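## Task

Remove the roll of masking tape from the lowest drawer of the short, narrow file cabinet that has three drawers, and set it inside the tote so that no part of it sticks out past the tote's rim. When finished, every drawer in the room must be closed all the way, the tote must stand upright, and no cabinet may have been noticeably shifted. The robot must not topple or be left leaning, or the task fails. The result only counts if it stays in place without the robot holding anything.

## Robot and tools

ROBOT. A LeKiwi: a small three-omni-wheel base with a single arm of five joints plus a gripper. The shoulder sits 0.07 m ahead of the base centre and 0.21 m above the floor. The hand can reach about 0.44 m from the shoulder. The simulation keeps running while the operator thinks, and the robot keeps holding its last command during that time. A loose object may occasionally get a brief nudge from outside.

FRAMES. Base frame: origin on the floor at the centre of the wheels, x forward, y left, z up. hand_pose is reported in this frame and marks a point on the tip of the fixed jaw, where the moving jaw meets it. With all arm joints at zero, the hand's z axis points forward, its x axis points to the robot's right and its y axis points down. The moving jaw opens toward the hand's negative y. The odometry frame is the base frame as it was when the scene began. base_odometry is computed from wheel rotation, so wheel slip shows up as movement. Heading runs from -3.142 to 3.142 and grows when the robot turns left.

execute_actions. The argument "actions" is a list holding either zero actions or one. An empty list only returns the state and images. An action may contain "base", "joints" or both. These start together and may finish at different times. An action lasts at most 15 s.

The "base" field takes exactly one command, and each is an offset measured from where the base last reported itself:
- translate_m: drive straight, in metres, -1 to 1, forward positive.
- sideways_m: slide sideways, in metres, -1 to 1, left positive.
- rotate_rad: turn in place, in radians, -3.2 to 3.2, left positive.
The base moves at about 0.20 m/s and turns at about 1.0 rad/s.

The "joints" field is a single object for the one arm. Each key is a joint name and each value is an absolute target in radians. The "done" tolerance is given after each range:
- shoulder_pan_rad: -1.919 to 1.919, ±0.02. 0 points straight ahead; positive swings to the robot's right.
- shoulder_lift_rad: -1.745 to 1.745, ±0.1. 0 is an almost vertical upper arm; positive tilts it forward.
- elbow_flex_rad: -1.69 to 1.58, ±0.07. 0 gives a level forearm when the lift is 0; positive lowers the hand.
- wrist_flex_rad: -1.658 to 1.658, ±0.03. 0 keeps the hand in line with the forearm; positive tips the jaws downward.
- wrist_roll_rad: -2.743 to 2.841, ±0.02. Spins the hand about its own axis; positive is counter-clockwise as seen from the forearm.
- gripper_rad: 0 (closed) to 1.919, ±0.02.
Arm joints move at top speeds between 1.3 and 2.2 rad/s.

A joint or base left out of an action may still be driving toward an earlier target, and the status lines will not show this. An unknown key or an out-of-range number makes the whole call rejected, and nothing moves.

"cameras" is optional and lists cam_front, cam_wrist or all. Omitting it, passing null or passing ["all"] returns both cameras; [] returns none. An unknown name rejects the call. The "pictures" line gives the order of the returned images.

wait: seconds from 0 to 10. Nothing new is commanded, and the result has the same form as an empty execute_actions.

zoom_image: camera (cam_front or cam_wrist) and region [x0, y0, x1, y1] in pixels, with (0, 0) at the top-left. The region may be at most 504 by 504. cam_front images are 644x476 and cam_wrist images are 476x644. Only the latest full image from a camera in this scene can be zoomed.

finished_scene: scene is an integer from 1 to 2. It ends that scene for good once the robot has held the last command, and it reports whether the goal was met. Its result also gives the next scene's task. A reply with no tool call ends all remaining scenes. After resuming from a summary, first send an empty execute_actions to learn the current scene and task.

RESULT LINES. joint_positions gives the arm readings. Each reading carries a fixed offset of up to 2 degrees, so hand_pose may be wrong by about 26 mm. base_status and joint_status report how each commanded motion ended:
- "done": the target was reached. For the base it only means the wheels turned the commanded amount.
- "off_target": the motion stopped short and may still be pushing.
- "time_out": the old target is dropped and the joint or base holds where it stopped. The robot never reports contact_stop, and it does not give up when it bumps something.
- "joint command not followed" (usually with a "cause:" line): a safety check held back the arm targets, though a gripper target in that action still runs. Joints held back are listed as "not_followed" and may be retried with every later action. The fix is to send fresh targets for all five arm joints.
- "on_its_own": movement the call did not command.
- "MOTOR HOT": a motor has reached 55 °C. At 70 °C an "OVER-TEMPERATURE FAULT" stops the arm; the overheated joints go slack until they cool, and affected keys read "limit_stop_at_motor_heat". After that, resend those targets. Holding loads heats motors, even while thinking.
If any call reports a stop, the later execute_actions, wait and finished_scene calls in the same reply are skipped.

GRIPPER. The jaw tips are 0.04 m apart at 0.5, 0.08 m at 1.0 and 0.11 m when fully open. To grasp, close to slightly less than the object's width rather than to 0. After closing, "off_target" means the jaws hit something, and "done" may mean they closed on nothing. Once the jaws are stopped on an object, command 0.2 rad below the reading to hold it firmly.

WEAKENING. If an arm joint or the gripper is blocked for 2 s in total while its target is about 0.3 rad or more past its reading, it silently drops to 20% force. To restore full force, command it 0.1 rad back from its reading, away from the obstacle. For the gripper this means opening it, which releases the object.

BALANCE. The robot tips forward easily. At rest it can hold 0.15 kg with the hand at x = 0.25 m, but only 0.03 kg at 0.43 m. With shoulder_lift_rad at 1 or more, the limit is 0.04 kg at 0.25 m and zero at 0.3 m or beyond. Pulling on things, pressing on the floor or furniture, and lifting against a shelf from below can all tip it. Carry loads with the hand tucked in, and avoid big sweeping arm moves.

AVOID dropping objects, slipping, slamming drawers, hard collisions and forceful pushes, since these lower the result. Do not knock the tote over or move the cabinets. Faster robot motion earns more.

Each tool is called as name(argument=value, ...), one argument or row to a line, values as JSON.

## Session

execute_actions(
  actions=[],
)

Scene clock: 0.00 s.
base_odometry: x=+0.000 y=+0.000 heading=+0.000 (m, m, rad; odometry frame)
base_status: not commanded
joint_positions: shoulder_pan_rad=+0.125 shoulder_lift_rad=-1.499 elbow_flex_rad=-0.208 wrist_flex_rad=+1.437 wrist_roll_rad=-1.492 gripper_rad=+1.920
joint_status: not commanded
hand_pose: x=+0.1190 y=+0.0012 z=+0.4202 quat_wxyz=(+0.794, +0.029, +0.605, -0.062) (m; base frame)
pictures: cam_front, cam_wrist
Images, in order (width x height): cam_front 644x476, cam_wrist 476x644.

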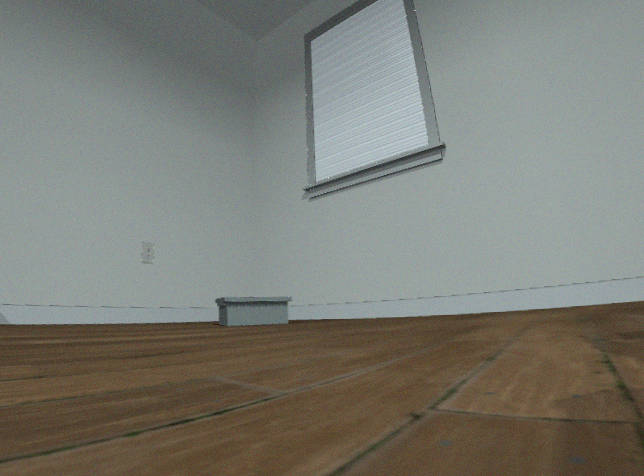

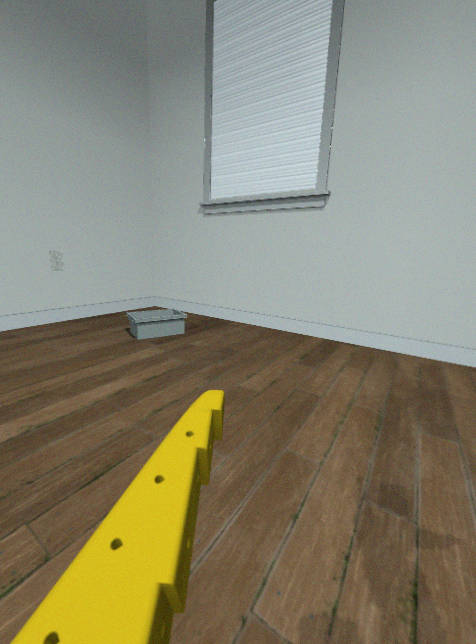

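Cabinet is probably to the left.

execute_actions(
  actions=[
    {"base":{"rotate_rad":1.1}},
  ],
)

Scene clock: 3.07 s.
base_odometry: x=+0.000 y=+0.000 heading=+1.096 (m, m, rad; odometry frame)
base_status: done
joint_positions: shoulder_pan_rad=+0.125 shoulder_lift_rad=-1.499 elbow_flex_rad=-0.208 wrist_flex_rad=+1.437 wrist_roll_rad=-1.492 gripper_rad=+1.920
joint_status: not commanded
hand_pose: x=+0.1190 y=+0.0012 z=+0.4202 quat_wxyz=(+0.794, +0.029, +0.605, -0.062) (m; base frame)
pictures: cam_front, cam_wrist
Images, in order (width x height): cam_front 644x476, cam_wrist 476x644.

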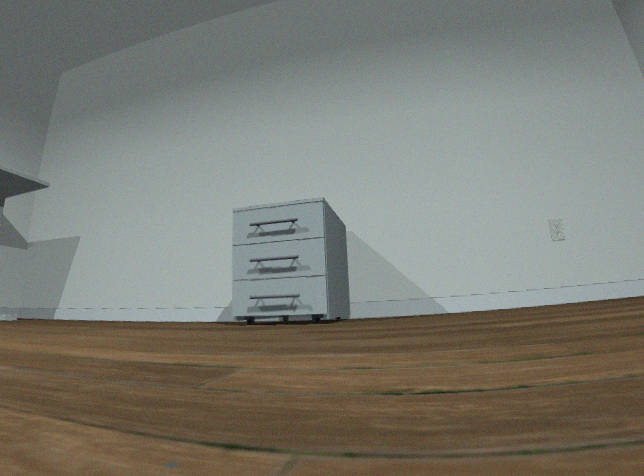

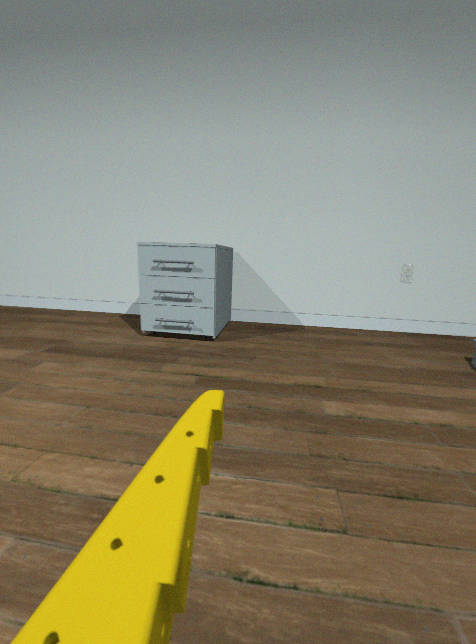

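execute_actions(
  actions=[
    {"base":{"rotate_rad":0.15},"joints":{"shoulder_pan_rad":0,"shoulder_lift_rad":0.4,"elbow_flex_rad":1.2,"wrist_flex_rad":-1.6,"wrist_roll_rad":0,"gripper_rad":0.8}},
  ],
  cameras=[],
)

execute_actions(
  actions=[
    {"base":{"translate_m":0.8}},
  ],
)

Scene clock: 7.90 s.
base_odometry: x=+0.000 y=+0.000 heading=+1.242 (m, m, rad; odometry frame)
base_status: done
joint_positions: shoulder_pan_rad=+0.012 shoulder_lift_rad=+0.401 elbow_flex_rad=+1.197 wrist_flex_rad=-1.585 wrist_roll_rad=-0.006 gripper_rad=+0.810
joint_status: all done
hand_pose: x=+0.3290 y=-0.0031 z=+0.1565 quat_wxyz=(+0.507, -0.486, +0.520, -0.486) (m; base frame)
pictures: none
No camera images: the call's "cameras" was empty. Leave "cameras" out to get every camera's image.

Scene clock: 12.87 s.
base_odometry: x=+0.258 y=+0.757 heading=+1.242 (m, m, rad; odometry frame)
base_status: done
joint_positions: shoulder_pan_rad=+0.010 shoulder_lift_rad=+0.401 elbow_flex_rad=+1.199 wrist_flex_rad=-1.587 wrist_roll_rad=-0.006 gripper_rad=+0.810
joint_status: not commanded
hand_pose: x=+0.3288 y=-0.0027 z=+0.1565 quat_wxyz=(+0.507, -0.487, +0.519, -0.486) (m; base frame)
pictures: cam_front, cam_wrist
Images, in order (width x height): cam_front 644x476, cam_wrist 476x644.

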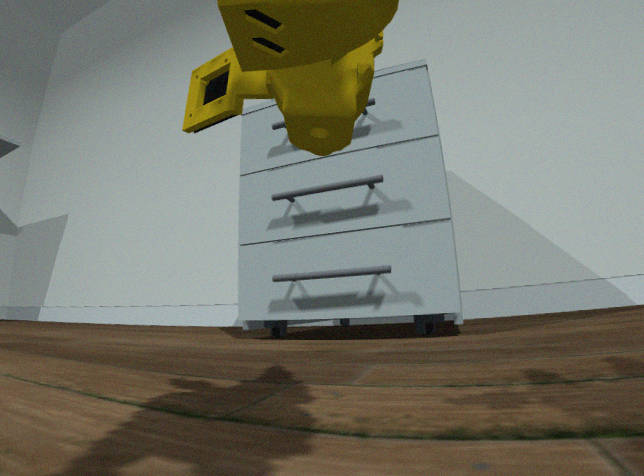

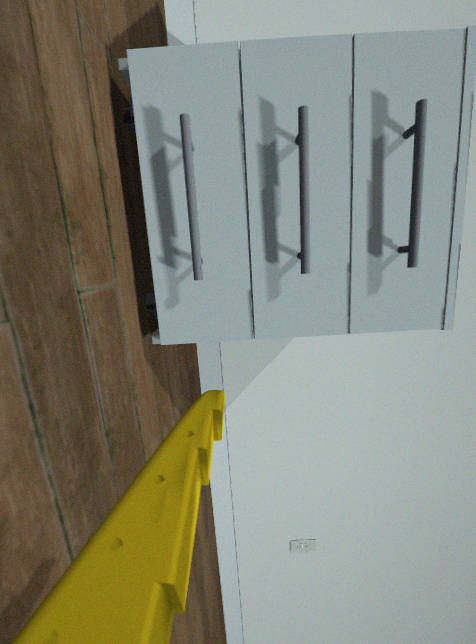

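execute_actions(
  actions=[
    {"base":{"rotate_rad":-0.15},"joints":{"shoulder_lift_rad":0.78,"elbow_flex_rad":1.0}},
  ],
  cameras=[],
)

execute_actions(
  actions=[
    {"base":{"translate_m":0.22}},
  ],
)

Scene clock: 15.50 s.
base_odometry: x=+0.258 y=+0.757 heading=+1.096 (m, m, rad; odometry frame)
base_status: done
joint_positions: shoulder_pan_rad=+0.010 shoulder_lift_rad=+0.783 elbow_flex_rad=+1.013 wrist_flex_rad=-1.587 wrist_roll_rad=-0.006 gripper_rad=+0.810
joint_status: all done
hand_pose: x=+0.3269 y=-0.0027 z=+0.0951 quat_wxyz=(+0.455, -0.532, +0.567, -0.435) (m; base frame)
pictures: none
No camera images: the call's "cameras" was empty. Leave "cameras" out to get every camera's image.

Scene clock: 17.57 s.
base_odometry: x=+0.358 y=+0.952 heading=+1.096 (m, m, rad; odometry frame)
base_status: done
joint_positions: shoulder_pan_rad=+0.010 shoulder_lift_rad=+0.783 elbow_flex_rad=+1.011 wrist_flex_rad=-1.587 wrist_roll_rad=-0.006 gripper_rad=+0.810
joint_status: not commanded
hand_pose: x=+0.3272 y=-0.0027 z=+0.0953 quat_wxyz=(+0.455, -0.531, +0.567, -0.435) (m; base frame)
pictures: cam_front, cam_wrist
Images, in order (width x height): cam_front 644x476, cam_wrist 476x644.

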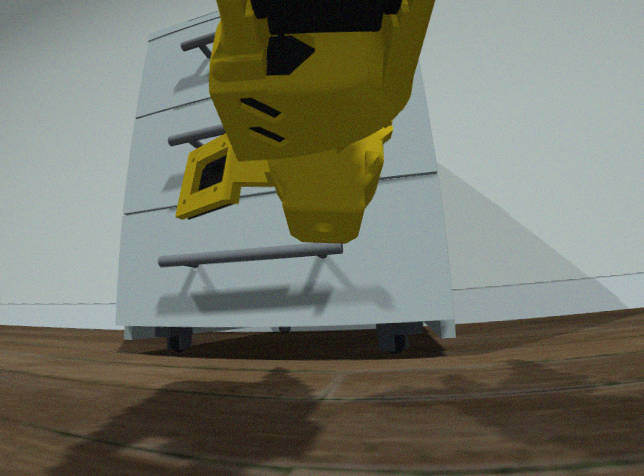

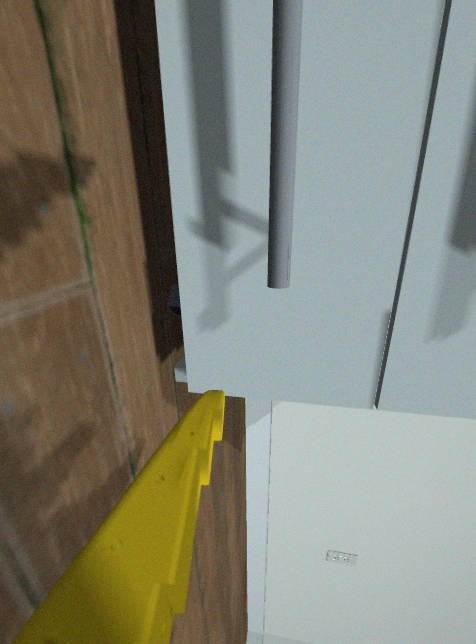

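execute_actions(
  actions=[
    {"base":{"sideways_m":0.09},"joints":{"shoulder_lift_rad":0.7}},
  ],
  cameras=[],
)

execute_actions(
  actions=[
    {"base":{"translate_m":0.08}},
  ],
)

Scene clock: 21.00 s.
base_odometry: x=+0.279 y=+0.993 heading=+1.094 (m, m, rad; odometry frame)
base_status: done
joint_positions: shoulder_pan_rad=+0.010 shoulder_lift_rad=+0.742 elbow_flex_rad=+1.011 wrist_flex_rad=-1.587 wrist_roll_rad=-0.006 gripper_rad=+0.810
joint_status: all done
hand_pose: x=+0.3317 y=-0.0027 z=+0.1049 quat_wxyz=(+0.467, -0.522, +0.557, -0.446) (m; base frame)
pictures: none
No camera images: the call's "cameras" was empty. Leave "cameras" out to get every camera's image.

Scene clock: 22.33 s.
base_odometry: x=+0.315 y=+1.064 heading=+1.094 (m, m, rad; odometry frame)
base_status: done
joint_positions: shoulder_pan_rad=+0.010 shoulder_lift_rad=+0.742 elbow_flex_rad=+1.011 wrist_flex_rad=-1.587 wrist_roll_rad=-0.006 gripper_rad=+0.810
joint_status: not commanded
hand_pose: x=+0.3317 y=-0.0027 z=+0.1049 quat_wxyz=(+0.467, -0.522, +0.557, -0.446) (m; base frame)
pictures: cam_front, cam_wrist
Images, in order (width x height): cam_front 644x476, cam_wrist 476x644.

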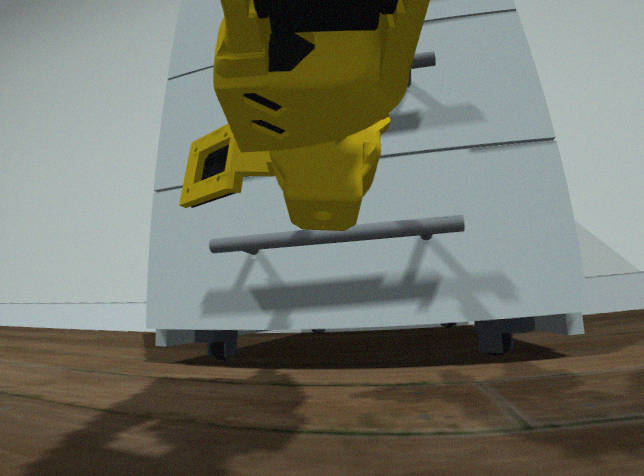

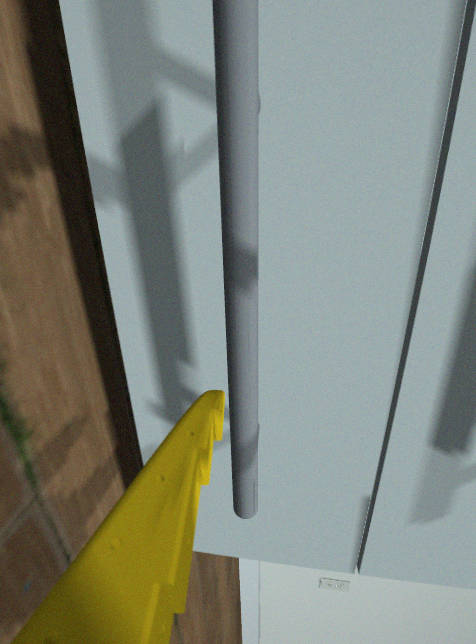

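execute_actions(
  actions=[
    {"base":{"translate_m":0.055},"joints":{"shoulder_lift_rad":0.8}},
  ],
  cameras=[],
)

execute_actions(
  actions=[
    {"joints":{"gripper_rad":0.1}},
  ],
)

Scene clock: 26.87 s.
base_odometry: x=+0.340 y=+1.112 heading=+1.094 (m, m, rad; odometry frame)
base_status: done
joint_positions: shoulder_pan_rad=+0.010 shoulder_lift_rad=+0.803 elbow_flex_rad=+1.011 wrist_flex_rad=-1.587 wrist_roll_rad=-0.006 gripper_rad=+0.810
joint_status: all done
hand_pose: x=+0.3249 y=-0.0027 z=+0.0907 quat_wxyz=(+0.449, -0.535, +0.571, -0.430) (m; base frame)
pictures: none
No camera images: the call's "cameras" was empty. Leave "cameras" out to get every camera's image.

Scene clock: 27.83 s.
base_odometry: x=+0.340 y=+1.112 heading=+1.094 (m, m, rad; odometry frame)
base_status: not commanded
joint_positions: shoulder_pan_rad=+0.010 shoulder_lift_rad=+0.802 elbow_flex_rad=+0.999 wrist_flex_rad=-1.600 wrist_roll_rad=-0.006 gripper_rad=+0.135
joint_status: gripper_rad off_target (ended at +0.135, target +0.100)
hand_pose: x=+0.3278 y=-0.0027 z=+0.0948 quat_wxyz=(+0.457, -0.530, +0.565, -0.437) (m; base frame)
pictures: cam_front, cam_wrist
Images, in order (width x height): cam_front 644x476, cam_wrist 476x644.

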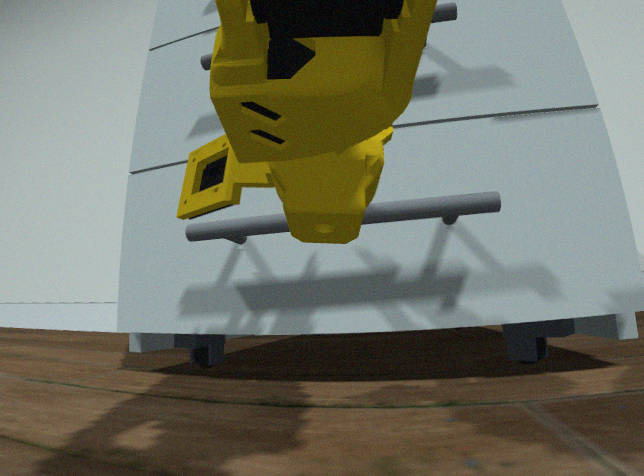

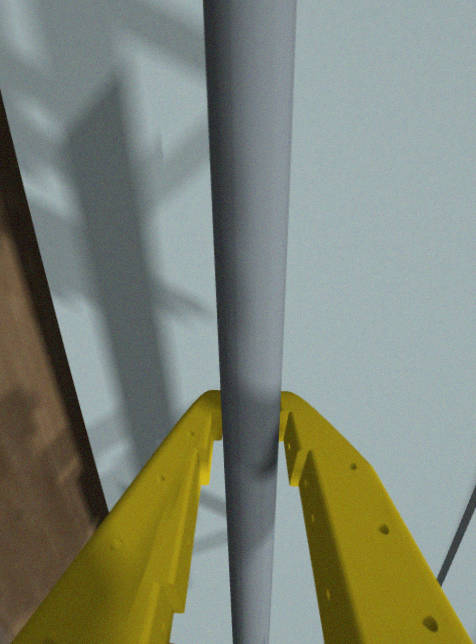

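Gripped at tips; go a bit deeper then pull further this time.

execute_actions(
  actions=[
    {"joints":{"gripper_rad":0.0}},
  ],
  cameras=[],
)

execute_actions(
  actions=[
    {"base":{"translate_m":-0.3}},
  ],
)

Scene clock: 29.60 s.
base_odometry: x=+0.340 y=+1.112 heading=+1.094 (m, m, rad; odometry frame)
base_status: not commanded
joint_positions: shoulder_pan_rad=+0.010 shoulder_lift_rad=+0.802 elbow_flex_rad=+0.999 wrist_flex_rad=-1.600 wrist_roll_rad=-0.004 gripper_rad=+0.132
joint_status: gripper_rad off_target (ended at +0.132, target +0.000)
hand_pose: x=+0.3278 y=-0.0027 z=+0.0948 quat_wxyz=(+0.457, -0.530, +0.565, -0.438) (m; base frame)
pictures: none
No camera images: the call's "cameras" was empty. Leave "cameras" out to get every camera's image.

Scene clock: 32.07 s.
base_odometry: x=+0.203 y=+0.846 heading=+1.097 (m, m, rad; odometry frame)
base_status: done
joint_positions: shoulder_pan_rad=-0.019 shoulder_lift_rad=+0.803 elbow_flex_rad=+0.985 wrist_flex_rad=-1.599 wrist_roll_rad=-0.003 gripper_rad=+0.131
joint_status: not commanded
hand_pose: x=+0.3299 y=+0.0049 z=+0.0960 quat_wxyz=(+0.466, -0.536, +0.554, -0.434) (m; base frame)
pictures: cam_front, cam_wrist
Images, in order (width x height): cam_front 644x476, cam_wrist 476x644.

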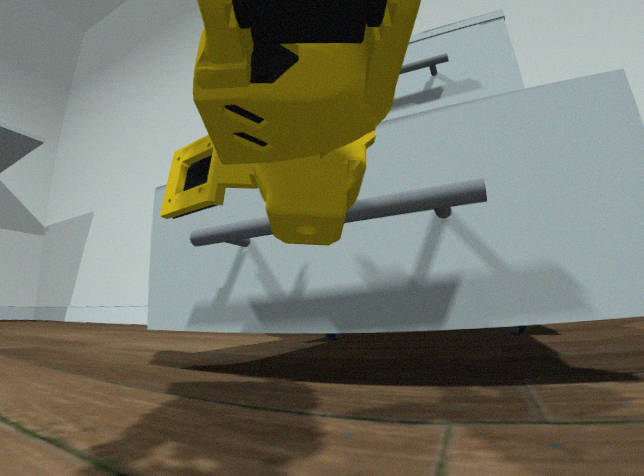

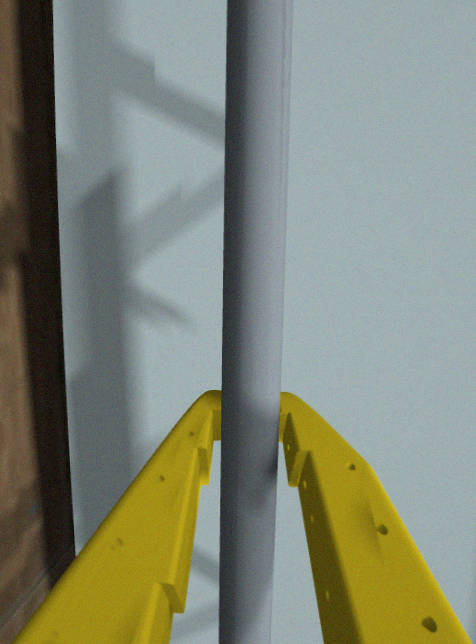

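execute_actions(
  actions=[
    {"joints":{"gripper_rad":0.7}},
  ],
  cameras=[],
)

execute_actions(
  actions=[
    {"base":{"translate_m":-0.07}},
  ],
  cameras=[],
)

execute_actions(
  actions=[
    {"base":{"rotate_rad":-0.25},"joints":{"shoulder_lift_rad":0.0,"elbow_flex_rad":-0.5,"wrist_flex_rad":1.6,"wrist_roll_rad":-1.5,"gripper_rad":1.0}},
  ],
  cameras=[],
)

execute_actions(
  actions=[
    {"base":{"translate_m":0.17}},
  ],
)

Scene clock: 36.30 s.
base_odometry: x=+0.203 y=+0.846 heading=+1.096 (m, m, rad; odometry frame)
base_status: not commanded
joint_positions: shoulder_pan_rad=-0.011 shoulder_lift_rad=+0.803 elbow_flex_rad=+0.995 wrist_flex_rad=-1.599 wrist_roll_rad=-0.003 gripper_rad=+0.689
joint_status: all done
hand_pose: x=+0.3283 y=+0.0029 z=+0.0948 quat_wxyz=(+0.462, -0.536, +0.558, -0.434) (m; base frame)
pictures: none
No camera images: the call's "cameras" was empty. Leave "cameras" out to get every camera's image.

Scene clock: 37.57 s.
base_odometry: x=+0.171 y=+0.784 heading=+1.096 (m, m, rad; odometry frame)
base_status: done
joint_positions: shoulder_pan_rad=-0.011 shoulder_lift_rad=+0.803 elbow_flex_rad=+0.996 wrist_flex_rad=-1.599 wrist_roll_rad=-0.003 gripper_rad=+0.690
joint_status: not commanded
hand_pose: x=+0.3281 y=+0.0029 z=+0.0946 quat_wxyz=(+0.461, -0.536, +0.558, -0.433) (m; base frame)
pictures: none
No camera images: the call's "cameras" was empty. Leave "cameras" out to get every camera's image.

Scene clock: 40.27 s.
base_odometry: x=+0.171 y=+0.784 heading=+0.850 (m, m, rad; odometry frame)
base_status: done
joint_positions: shoulder_pan_rad=-0.010 shoulder_lift_rad=+0.039 elbow_flex_rad=-0.469 wrist_flex_rad=+1.598 wrist_roll_rad=-1.495 gripper_rad=+0.990
joint_status: all done
hand_pose: x=+0.3127 y=+0.0101 z=+0.2333 quat_wxyz=(+0.200, -0.018, +0.980, -0.002) (m; base frame)
pictures: none
No camera images: the call's "cameras" was empty. Leave "cameras" out to get every camera's image.

Scene clock: 42.10 s.
base_odometry: x=+0.283 y=+0.911 heading=+0.850 (m, m, rad; odometry frame)
base_status: done
joint_positions: shoulder_pan_rad=-0.010 shoulder_lift_rad=+0.039 elbow_flex_rad=-0.469 wrist_flex_rad=+1.598 wrist_roll_rad=-1.495 gripper_rad=+0.990
joint_status: not commanded
hand_pose: x=+0.3127 y=+0.0101 z=+0.2333 quat_wxyz=(+0.200, -0.018, +0.980, -0.002) (m; base frame)
pictures: cam_front, cam_wrist
Images, in order (width x height): cam_front 644x476, cam_wrist 476x644.

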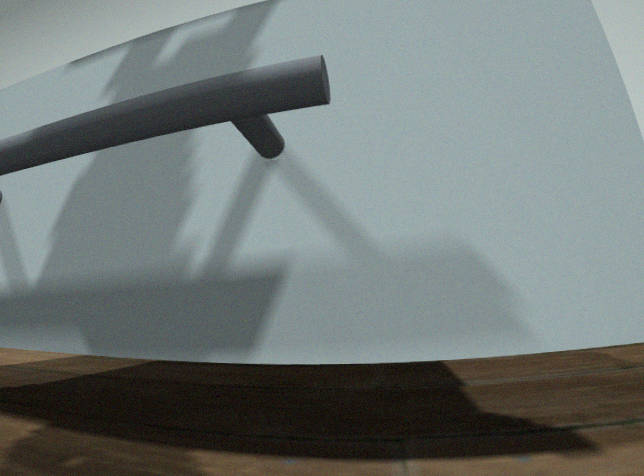

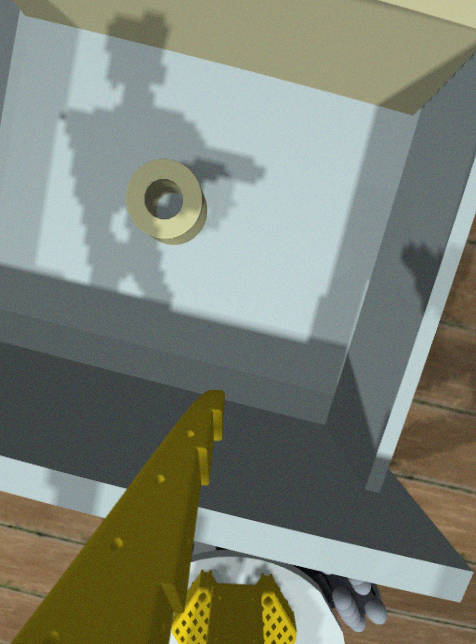

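execute_actions(
  actions=[
    {"joints":{"shoulder_pan_rad":-0.3,"shoulder_lift_rad":0.6,"elbow_flex_rad":-1.1,"wrist_flex_rad":1.6,"gripper_rad":1.4,"wrist_roll_rad":-1.8}},
  ],
)

Scene clock: 49.27 s.
base_odometry: x=+0.283 y=+0.911 heading=+0.850 (m, m, rad; odometry frame)
base_status: not commanded
joint_positions: shoulder_pan_rad=-0.289 shoulder_lift_rad=+0.615 elbow_flex_rad=-1.069 wrist_flex_rad=+1.598 wrist_roll_rad=-1.794 gripper_rad=+1.390
joint_status: all done
hand_pose: x=+0.3576 y=+0.0941 z=+0.2032 quat_wxyz=(+0.203, -0.008, +0.977, +0.059) (m; base frame)
pictures: cam_front, cam_wrist
Images, in order (width x height): cam_front 644x476, cam_wrist 476x644.

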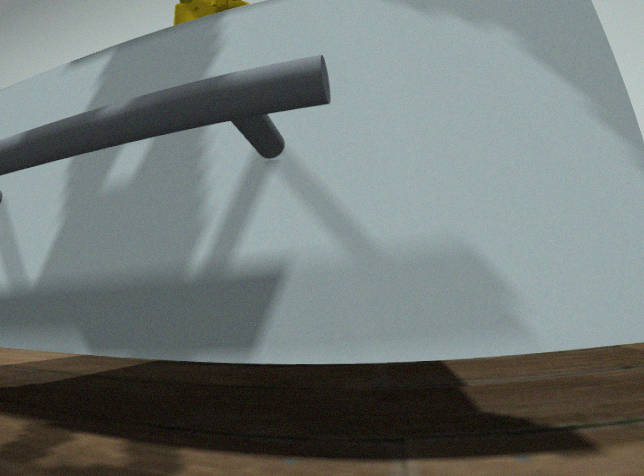

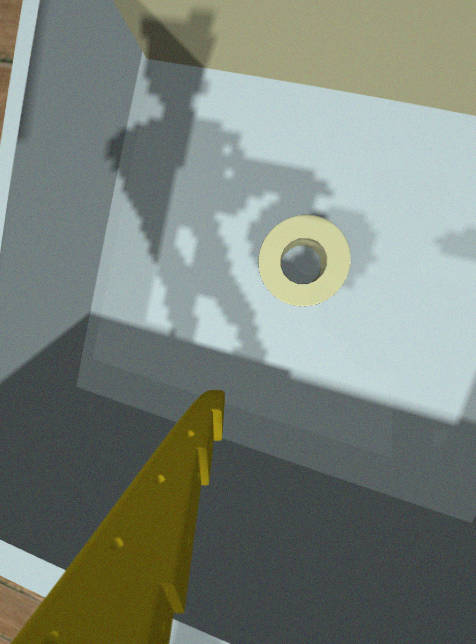

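execute_actions(
  actions=[
    {"joints":{"shoulder_lift_rad":0.95,"elbow_flex_rad":-1.07,"wrist_flex_rad":1.05}},
  ],
)

Scene clock: 52.43 s.
base_odometry: x=+0.283 y=+0.911 heading=+0.850 (m, m, rad; odometry frame)
base_status: not commanded
joint_positions: shoulder_pan_rad=-0.289 shoulder_lift_rad=+0.972 elbow_flex_rad=-1.064 wrist_flex_rad=+1.061 wrist_roll_rad=-1.794 gripper_rad=+1.390
joint_status: all done
hand_pose: x=+0.4152 y=+0.1112 z=+0.1355 quat_wxyz=(+0.285, -0.008, +0.955, +0.082) (m; base frame)
pictures: cam_front, cam_wrist
Images, in order (width x height): cam_front 644x476, cam_wrist 476x644.

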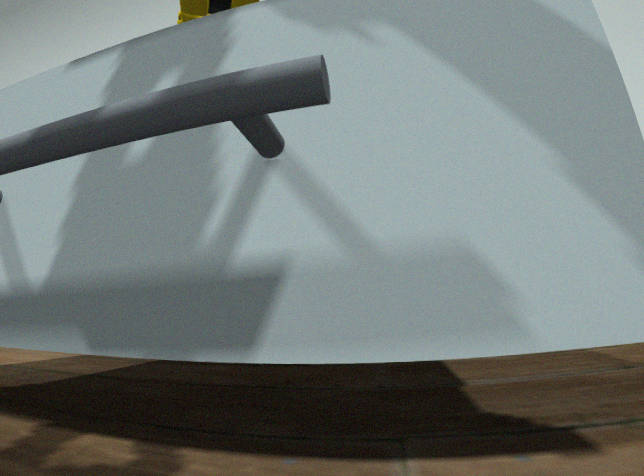

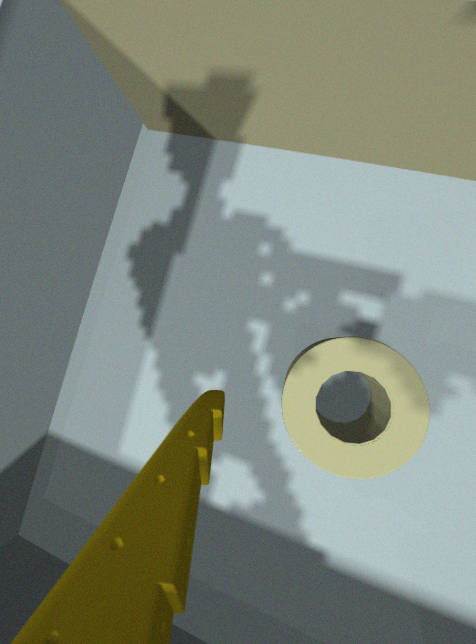

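execute_actions(
  actions=[
    {"joints":{"shoulder_lift_rad":1.15,"wrist_flex_rad":1.0,"shoulder_pan_rad":-0.25}},
  ],
)

Scene clock: 54.83 s.
base_odometry: x=+0.283 y=+0.911 heading=+0.850 (m, m, rad; odometry frame)
base_status: not commanded
joint_positions: shoulder_pan_rad=-0.261 shoulder_lift_rad=+1.173 elbow_flex_rad=-1.062 wrist_flex_rad=+1.009 wrist_roll_rad=-1.794 gripper_rad=+1.390
joint_status: all done
hand_pose: x=+0.4046 y=+0.0980 z=+0.0733 quat_wxyz=(+0.216, +0.005, +0.975, +0.059) (m; base frame)
pictures: cam_front, cam_wrist
Images, in order (width x height): cam_front 644x476, cam_wrist 476x644.

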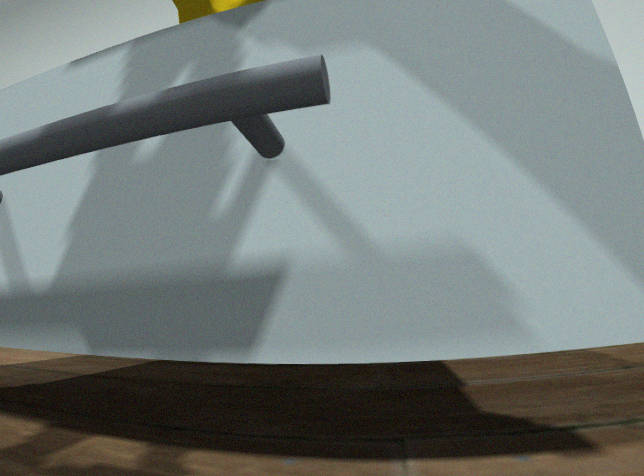

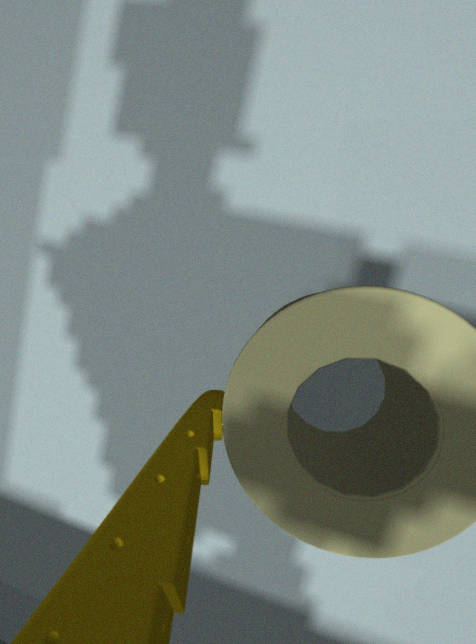

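execute_actions(
  actions=[
    {"joints":{"shoulder_lift_rad":1.2,"wrist_flex_rad":0.92}},
  ],
  cameras=[],
)

execute_actions(
  actions=[
    {"joints":{"gripper_rad":0.65}},
  ],
  cameras=["cam_wrist"],
)

Scene clock: 57.57 s.
base_odometry: x=+0.283 y=+0.911 heading=+0.850 (m, m, rad; odometry frame)
base_status: not commanded
joint_positions: shoulder_pan_rad=-0.261 shoulder_lift_rad=+1.221 elbow_flex_rad=-1.062 wrist_flex_rad=+0.931 wrist_roll_rad=-1.794 gripper_rad=+1.390
joint_status: all done
hand_pose: x=+0.4089 y=+0.0991 z=+0.0637 quat_wxyz=(+0.230, +0.005, +0.971, +0.063) (m; base frame)
pictures: none
No camera images: the call's "cameras" was empty. Leave "cameras" out to get every camera's image.

Scene clock: 58.47 s.
base_odometry: x=+0.283 y=+0.911 heading=+0.850 (m, m, rad; odometry frame)
base_status: not commanded
joint_positions: shoulder_pan_rad=-0.261 shoulder_lift_rad=+1.221 elbow_flex_rad=-1.062 wrist_flex_rad=+0.931 wrist_roll_rad=-1.794 gripper_rad=+0.801
joint_status: gripper_rad off_target (ended at +0.801, target +0.650)
hand_pose: x=+0.4089 y=+0.0991 z=+0.0637 quat_wxyz=(+0.230, +0.005, +0.971, +0.063) (m; base frame)
pictures: cam_wrist
Images, in order (width x height): cam_wrist 476x644.

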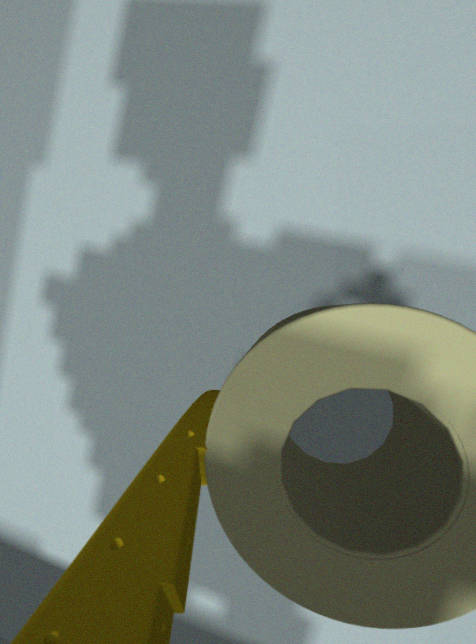

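execute_actions(
  actions=[
    {"joints":{"gripper_rad":0.6,"shoulder_lift_rad":0.4,"elbow_flex_rad":-0.9,"wrist_flex_rad":1.5}},
  ],
  cameras=[],
)

execute_actions(
  actions=[
    {"base":{"translate_m":-0.25}},
  ],
  cameras=[],
)

execute_actions(
  actions=[
    {"base":{"rotate_rad":-0.9},"joints":{"shoulder_pan_rad":0,"shoulder_lift_rad":-0.2,"elbow_flex_rad":-0.3,"wrist_flex_rad":1.5}},
  ],
)

Scene clock: 62.37 s.
base_odometry: x=+0.283 y=+0.911 heading=+0.850 (m, m, rad; odometry frame)
base_status: not commanded
joint_positions: shoulder_pan_rad=-0.258 shoulder_lift_rad=+0.452 elbow_flex_rad=-0.892 wrist_flex_rad=+1.498 wrist_roll_rad=-1.794 gripper_rad=+0.796
joint_status: gripper_rad off_target (ended at +0.796, target +0.600); the others done
hand_pose: x=+0.3600 y=+0.0851 z=+0.2211 quat_wxyz=(+0.245, +0.007, +0.967, +0.066) (m; base frame)
pictures: none
No camera images: the call's "cameras" was empty. Leave "cameras" out to get every camera's image.

Scene clock: 64.60 s.
base_odometry: x=+0.119 y=+0.724 heading=+0.850 (m, m, rad; odometry frame)
base_status: done
joint_positions: shoulder_pan_rad=-0.258 shoulder_lift_rad=+0.452 elbow_flex_rad=-0.892 wrist_flex_rad=+1.498 wrist_roll_rad=-1.794 gripper_rad=+0.796
joint_status: not commanded
hand_pose: x=+0.3600 y=+0.0851 z=+0.2211 quat_wxyz=(+0.245, +0.007, +0.967, +0.066) (m; base frame)
pictures: none
No camera images: the call's "cameras" was empty. Leave "cameras" out to get every camera's image.

Scene clock: 66.47 s.
base_odometry: x=+0.119 y=+0.724 heading=-0.046 (m, m, rad; odometry frame)
base_status: done
joint_positions: shoulder_pan_rad=-0.010 shoulder_lift_rad=-0.157 elbow_flex_rad=-0.294 wrist_flex_rad=+1.498 wrist_roll_rad=-1.794 gripper_rad=+0.796
joint_status: all done
hand_pose: x=+0.3084 y=+0.0098 z=+0.2498 quat_wxyz=(+0.256, +0.127, +0.958, +0.036) (m; base frame)
pictures: cam_front, cam_wrist
Images, in order (width x height): cam_front 644x476, cam_wrist 476x644.

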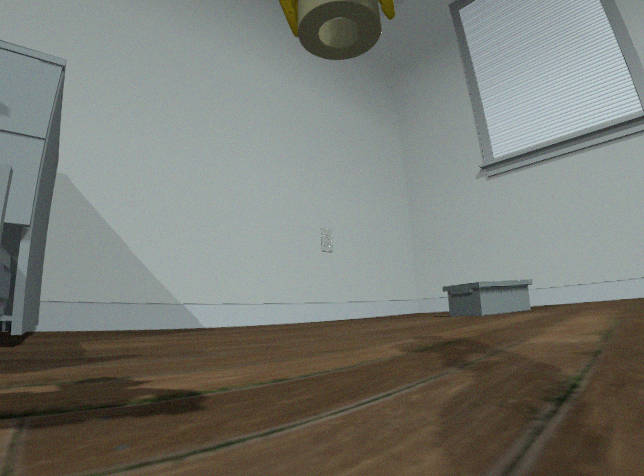

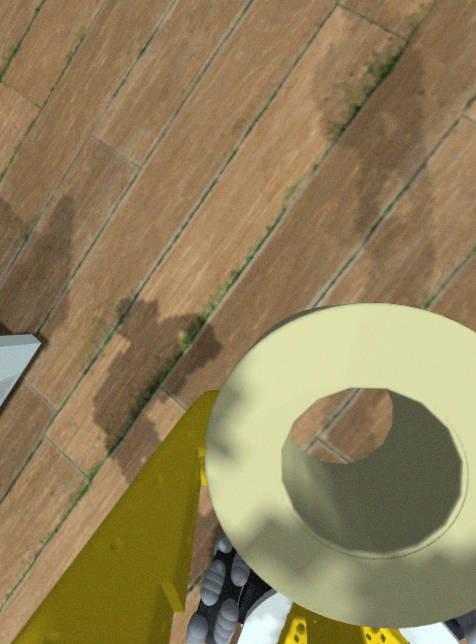

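execute_actions(
  actions=[
    {"base":{"rotate_rad":-0.47}},
  ],
  cameras=[],
)

execute_actions(
  actions=[
    {"base":{"translate_m":0.7}},
  ],
)

Scene clock: 70.17 s.
base_odometry: x=+0.119 y=+0.724 heading=-0.512 (m, m, rad; odometry frame)
base_status: done
joint_positions: shoulder_pan_rad=-0.010 shoulder_lift_rad=-0.157 elbow_flex_rad=-0.294 wrist_flex_rad=+1.498 wrist_roll_rad=-1.794 gripper_rad=+0.796
joint_status: not commanded
hand_pose: x=+0.3084 y=+0.0098 z=+0.2498 quat_wxyz=(+0.256, +0.127, +0.958, +0.036) (m; base frame)
pictures: none
No camera images: the call's "cameras" was empty. Leave "cameras" out to get every camera's image.

Scene clock: 74.63 s.
base_odometry: x=+0.728 y=+0.381 heading=-0.512 (m, m, rad; odometry frame)
base_status: done
joint_positions: shoulder_pan_rad=-0.010 shoulder_lift_rad=-0.157 elbow_flex_rad=-0.294 wrist_flex_rad=+1.498 wrist_roll_rad=-1.794 gripper_rad=+0.796
joint_status: not commanded
hand_pose: x=+0.3084 y=+0.0098 z=+0.2498 quat_wxyz=(+0.256, +0.127, +0.958, +0.036) (m; base frame)
pictures: cam_front, cam_wrist
Images, in order (width x height): cam_front 644x476, cam_wrist 476x644.

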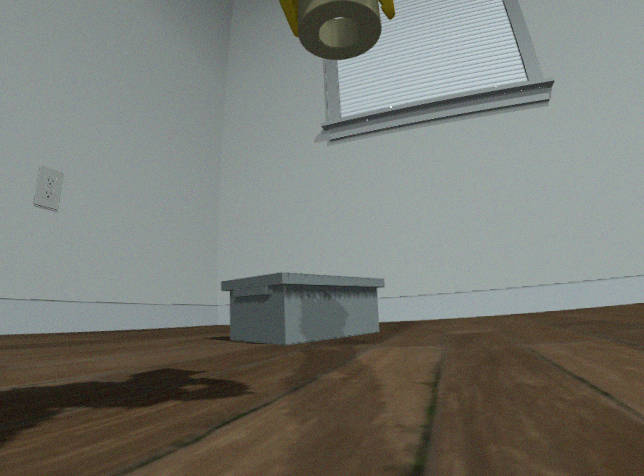

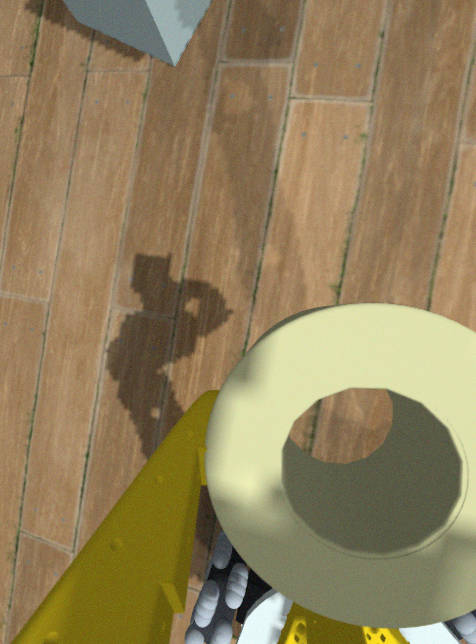

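execute_actions(
  actions=[
    {"base":{"translate_m":0.44},"joints":{"shoulder_pan_rad":-0.08,"shoulder_lift_rad":0.3,"elbow_flex_rad":-0.8,"wrist_flex_rad":1.6}},
  ],
)

Scene clock: 79.50 s.
base_odometry: x=+1.112 y=+0.165 heading=-0.512 (m, m, rad; odometry frame)
base_status: done
joint_positions: shoulder_pan_rad=-0.069 shoulder_lift_rad=+0.312 elbow_flex_rad=-0.765 wrist_flex_rad=+1.598 wrist_roll_rad=-1.794 gripper_rad=+0.796
joint_status: all done
hand_pose: x=+0.3445 y=+0.0268 z=+0.2256 quat_wxyz=(+0.208, +0.099, +0.972, +0.036) (m; base frame)
pictures: cam_front, cam_wrist
Images, in order (width x height): cam_front 644x476, cam_wrist 476x644.

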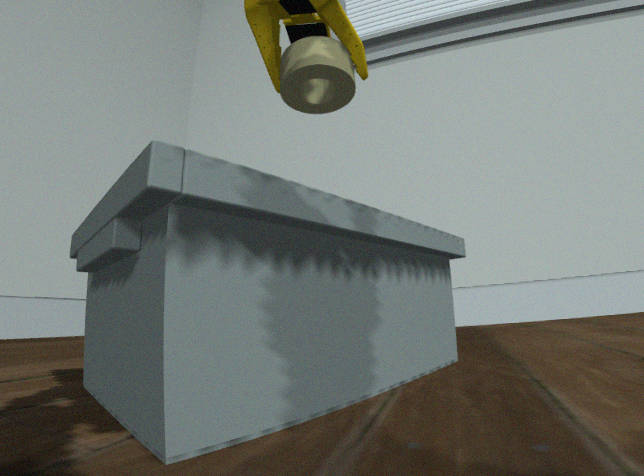

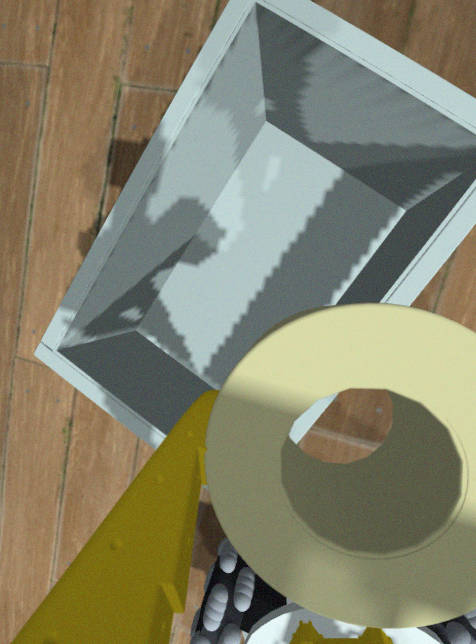

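execute_actions(
  actions=[
    {"joints":{"shoulder_pan_rad":-0.28,"shoulder_lift_rad":0.65,"elbow_flex_rad":-1.1,"wrist_flex_rad":1.5}},
  ],
)

Scene clock: 81.87 s.
base_odometry: x=+1.112 y=+0.165 heading=-0.512 (m, m, rad; odometry frame)
base_status: not commanded
joint_positions: shoulder_pan_rad=-0.269 shoulder_lift_rad=+0.671 elbow_flex_rad=-1.062 wrist_flex_rad=+1.512 wrist_roll_rad=-1.794 gripper_rad=+0.796
joint_status: all done
hand_pose: x=+0.3702 y=+0.0913 z=+0.1921 quat_wxyz=(+0.215, +0.002, +0.975, +0.060) (m; base frame)
pictures: cam_front, cam_wrist
Images, in order (width x height): cam_front 644x476, cam_wrist 476x644.

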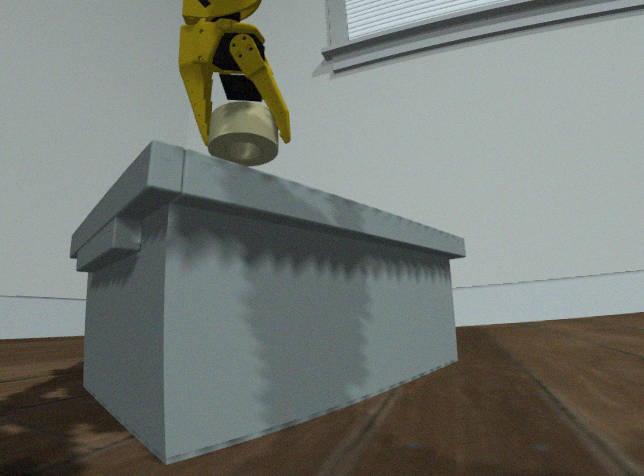

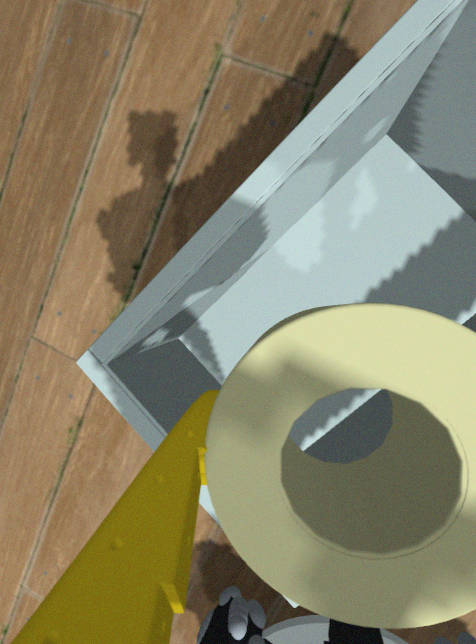

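execute_actions(
  actions=[
    {"joints":{"shoulder_pan_rad":-0.2,"shoulder_lift_rad":0.85,"wrist_flex_rad":1.1}},
  ],
)

Scene clock: 84.97 s.
base_odometry: x=+1.112 y=+0.165 heading=-0.512 (m, m, rad; odometry frame)
base_status: not commanded
joint_positions: shoulder_pan_rad=-0.212 shoulder_lift_rad=+0.875 elbow_flex_rad=-1.067 wrist_flex_rad=+1.112 wrist_roll_rad=-1.794 gripper_rad=+0.796
joint_status: all done
hand_pose: x=+0.4222 y=+0.0841 z=+0.1637 quat_wxyz=(+0.310, +0.029, +0.947, +0.077) (m; base frame)
pictures: cam_front, cam_wrist
Images, in order (width x height): cam_front 644x476, cam_wrist 476x644.

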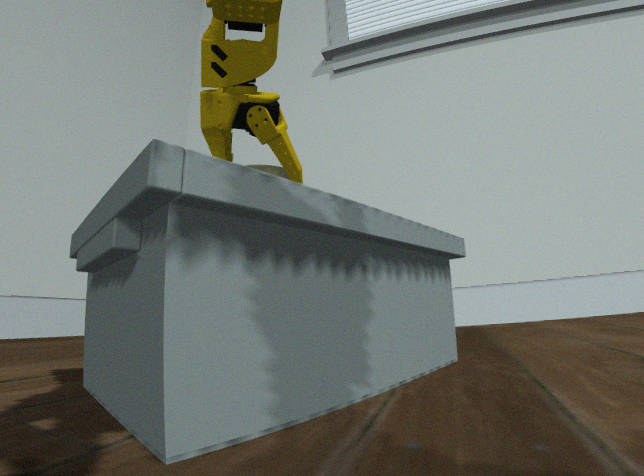

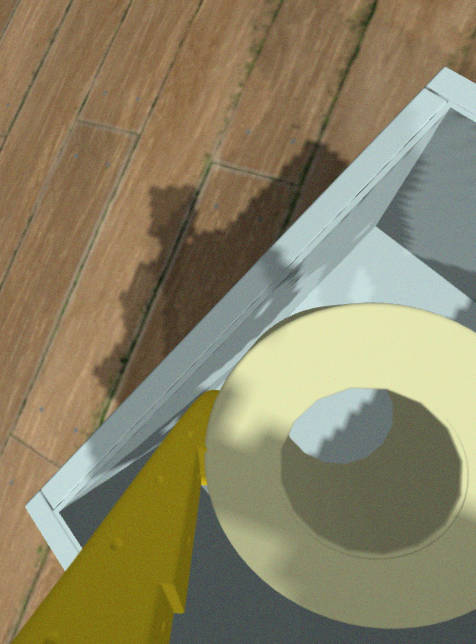

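Inside. Lower and release.

execute_actions(
  actions=[
    {"joints":{"shoulder_pan_rad":-0.15,"shoulder_lift_rad":1.0,"wrist_flex_rad":1.15}},
  ],
  cameras=[],
)

execute_actions(
  actions=[
    {"joints":{"gripper_rad":1.1}},
  ],
  cameras=[],
)

execute_actions(
  actions=[
    {"joints":{"shoulder_pan_rad":0,"shoulder_lift_rad":0.1,"elbow_flex_rad":-0.6,"wrist_flex_rad":1.5}},
  ],
  cameras=["cam_wrist"],
)

execute_actions(
  actions=[
    {"base":{"translate_m":-1.0}},
  ],
  cameras=[],
)

execute_actions(
  actions=[
    {"base":{"rotate_rad":1.45},"joints":{"shoulder_lift_rad":0.4,"elbow_flex_rad":1.2,"wrist_flex_rad":-1.6,"wrist_roll_rad":0,"gripper_rad":0.1}},
  ],
)

Scene clock: 89.03 s.
base_odometry: x=+1.112 y=+0.165 heading=-0.512 (m, m, rad; odometry frame)
base_status: not commanded
joint_positions: shoulder_pan_rad=-0.160 shoulder_lift_rad=+1.027 elbow_flex_rad=-1.067 wrist_flex_rad=+1.149 wrist_roll_rad=-1.794 gripper_rad=+0.796
joint_status: all done
hand_pose: x=+0.4104 y=+0.0630 z=+0.1109 quat_wxyz=(+0.224, +0.055, +0.972, +0.049) (m; base frame)
pictures: none
No camera images: the call's "cameras" was empty. Leave "cameras" out to get every camera's image.

Scene clock: 89.90 s.
base_odometry: x=+1.112 y=+0.165 heading=-0.512 (m, m, rad; odometry frame)
base_status: not commanded
joint_positions: shoulder_pan_rad=-0.160 shoulder_lift_rad=+1.029 elbow_flex_rad=-1.070 wrist_flex_rad=+1.149 wrist_roll_rad=-1.794 gripper_rad=+1.090
joint_status: all done
hand_pose: x=+0.4107 y=+0.0630 z=+0.1110 quat_wxyz=(+0.224, +0.055, +0.972, +0.049) (m; base frame)
pictures: none
No camera images: the call's "cameras" was empty. Leave "cameras" out to get every camera's image.

Scene clock: 91.00 s.
base_odometry: x=+1.112 y=+0.165 heading=-0.512 (m, m, rad; odometry frame)
base_status: not commanded
joint_positions: shoulder_pan_rad=-0.011 shoulder_lift_rad=+0.147 elbow_flex_rad=-0.598 wrist_flex_rad=+1.498 wrist_roll_rad=-1.794 gripper_rad=+1.090
joint_status: all done
hand_pose: x=+0.3425 y=+0.0105 z=+0.2415 quat_wxyz=(+0.256, +0.126, +0.958, +0.037) (m; base frame)
pictures: cam_wrist
Images, in order (width x height): cam_wrist 476x644.

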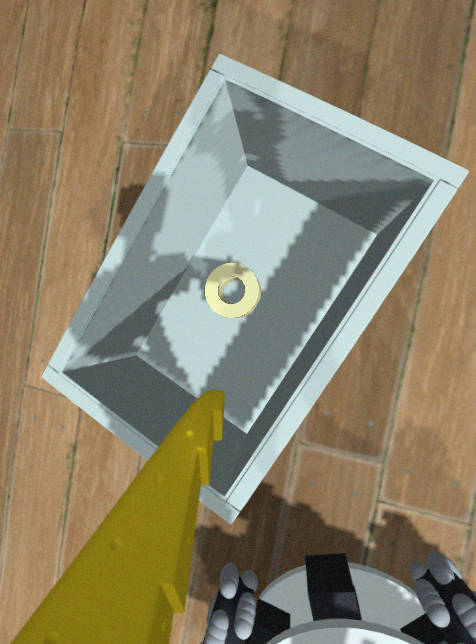

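Scene clock: 96.97 s.
base_odometry: x=+0.240 y=+0.656 heading=-0.512 (m, m, rad; odometry frame)
base_status: done
joint_positions: shoulder_pan_rad=-0.011 shoulder_lift_rad=+0.147 elbow_flex_rad=-0.598 wrist_flex_rad=+1.498 wrist_roll_rad=-1.794 gripper_rad=+1.090
joint_status: not commanded
hand_pose: x=+0.3425 y=+0.0105 z=+0.2415 quat_wxyz=(+0.256, +0.126, +0.958, +0.037) (m; base frame)
pictures: none
No camera images: the call's "cameras" was empty. Leave "cameras" out to get every camera's image.

Scene clock: 99.63 s.
base_odometry: x=+0.240 y=+0.656 heading=+0.934 (m, m, rad; odometry frame)
base_status: done
joint_positions: shoulder_pan_rad=-0.010 shoulder_lift_rad=+0.412 elbow_flex_rad=+1.199 wrist_flex_rad=-1.585 wrist_roll_rad=-0.006 gripper_rad=+0.110
joint_status: all done
hand_pose: x=+0.3282 y=+0.0025 z=+0.1538 quat_wxyz=(+0.509, -0.495, +0.518, -0.477) (m; base frame)
pictures: cam_front, cam_wrist
Images, in order (width x height): cam_front 644x476, cam_wrist 476x644.

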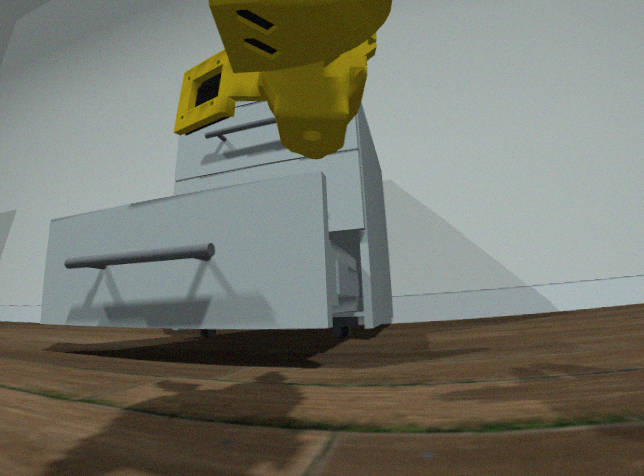

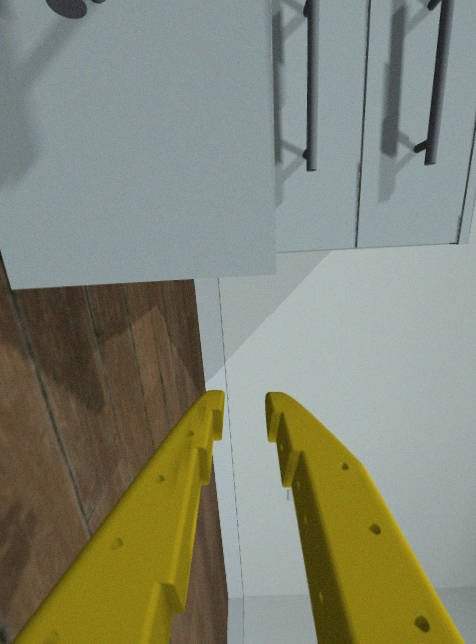

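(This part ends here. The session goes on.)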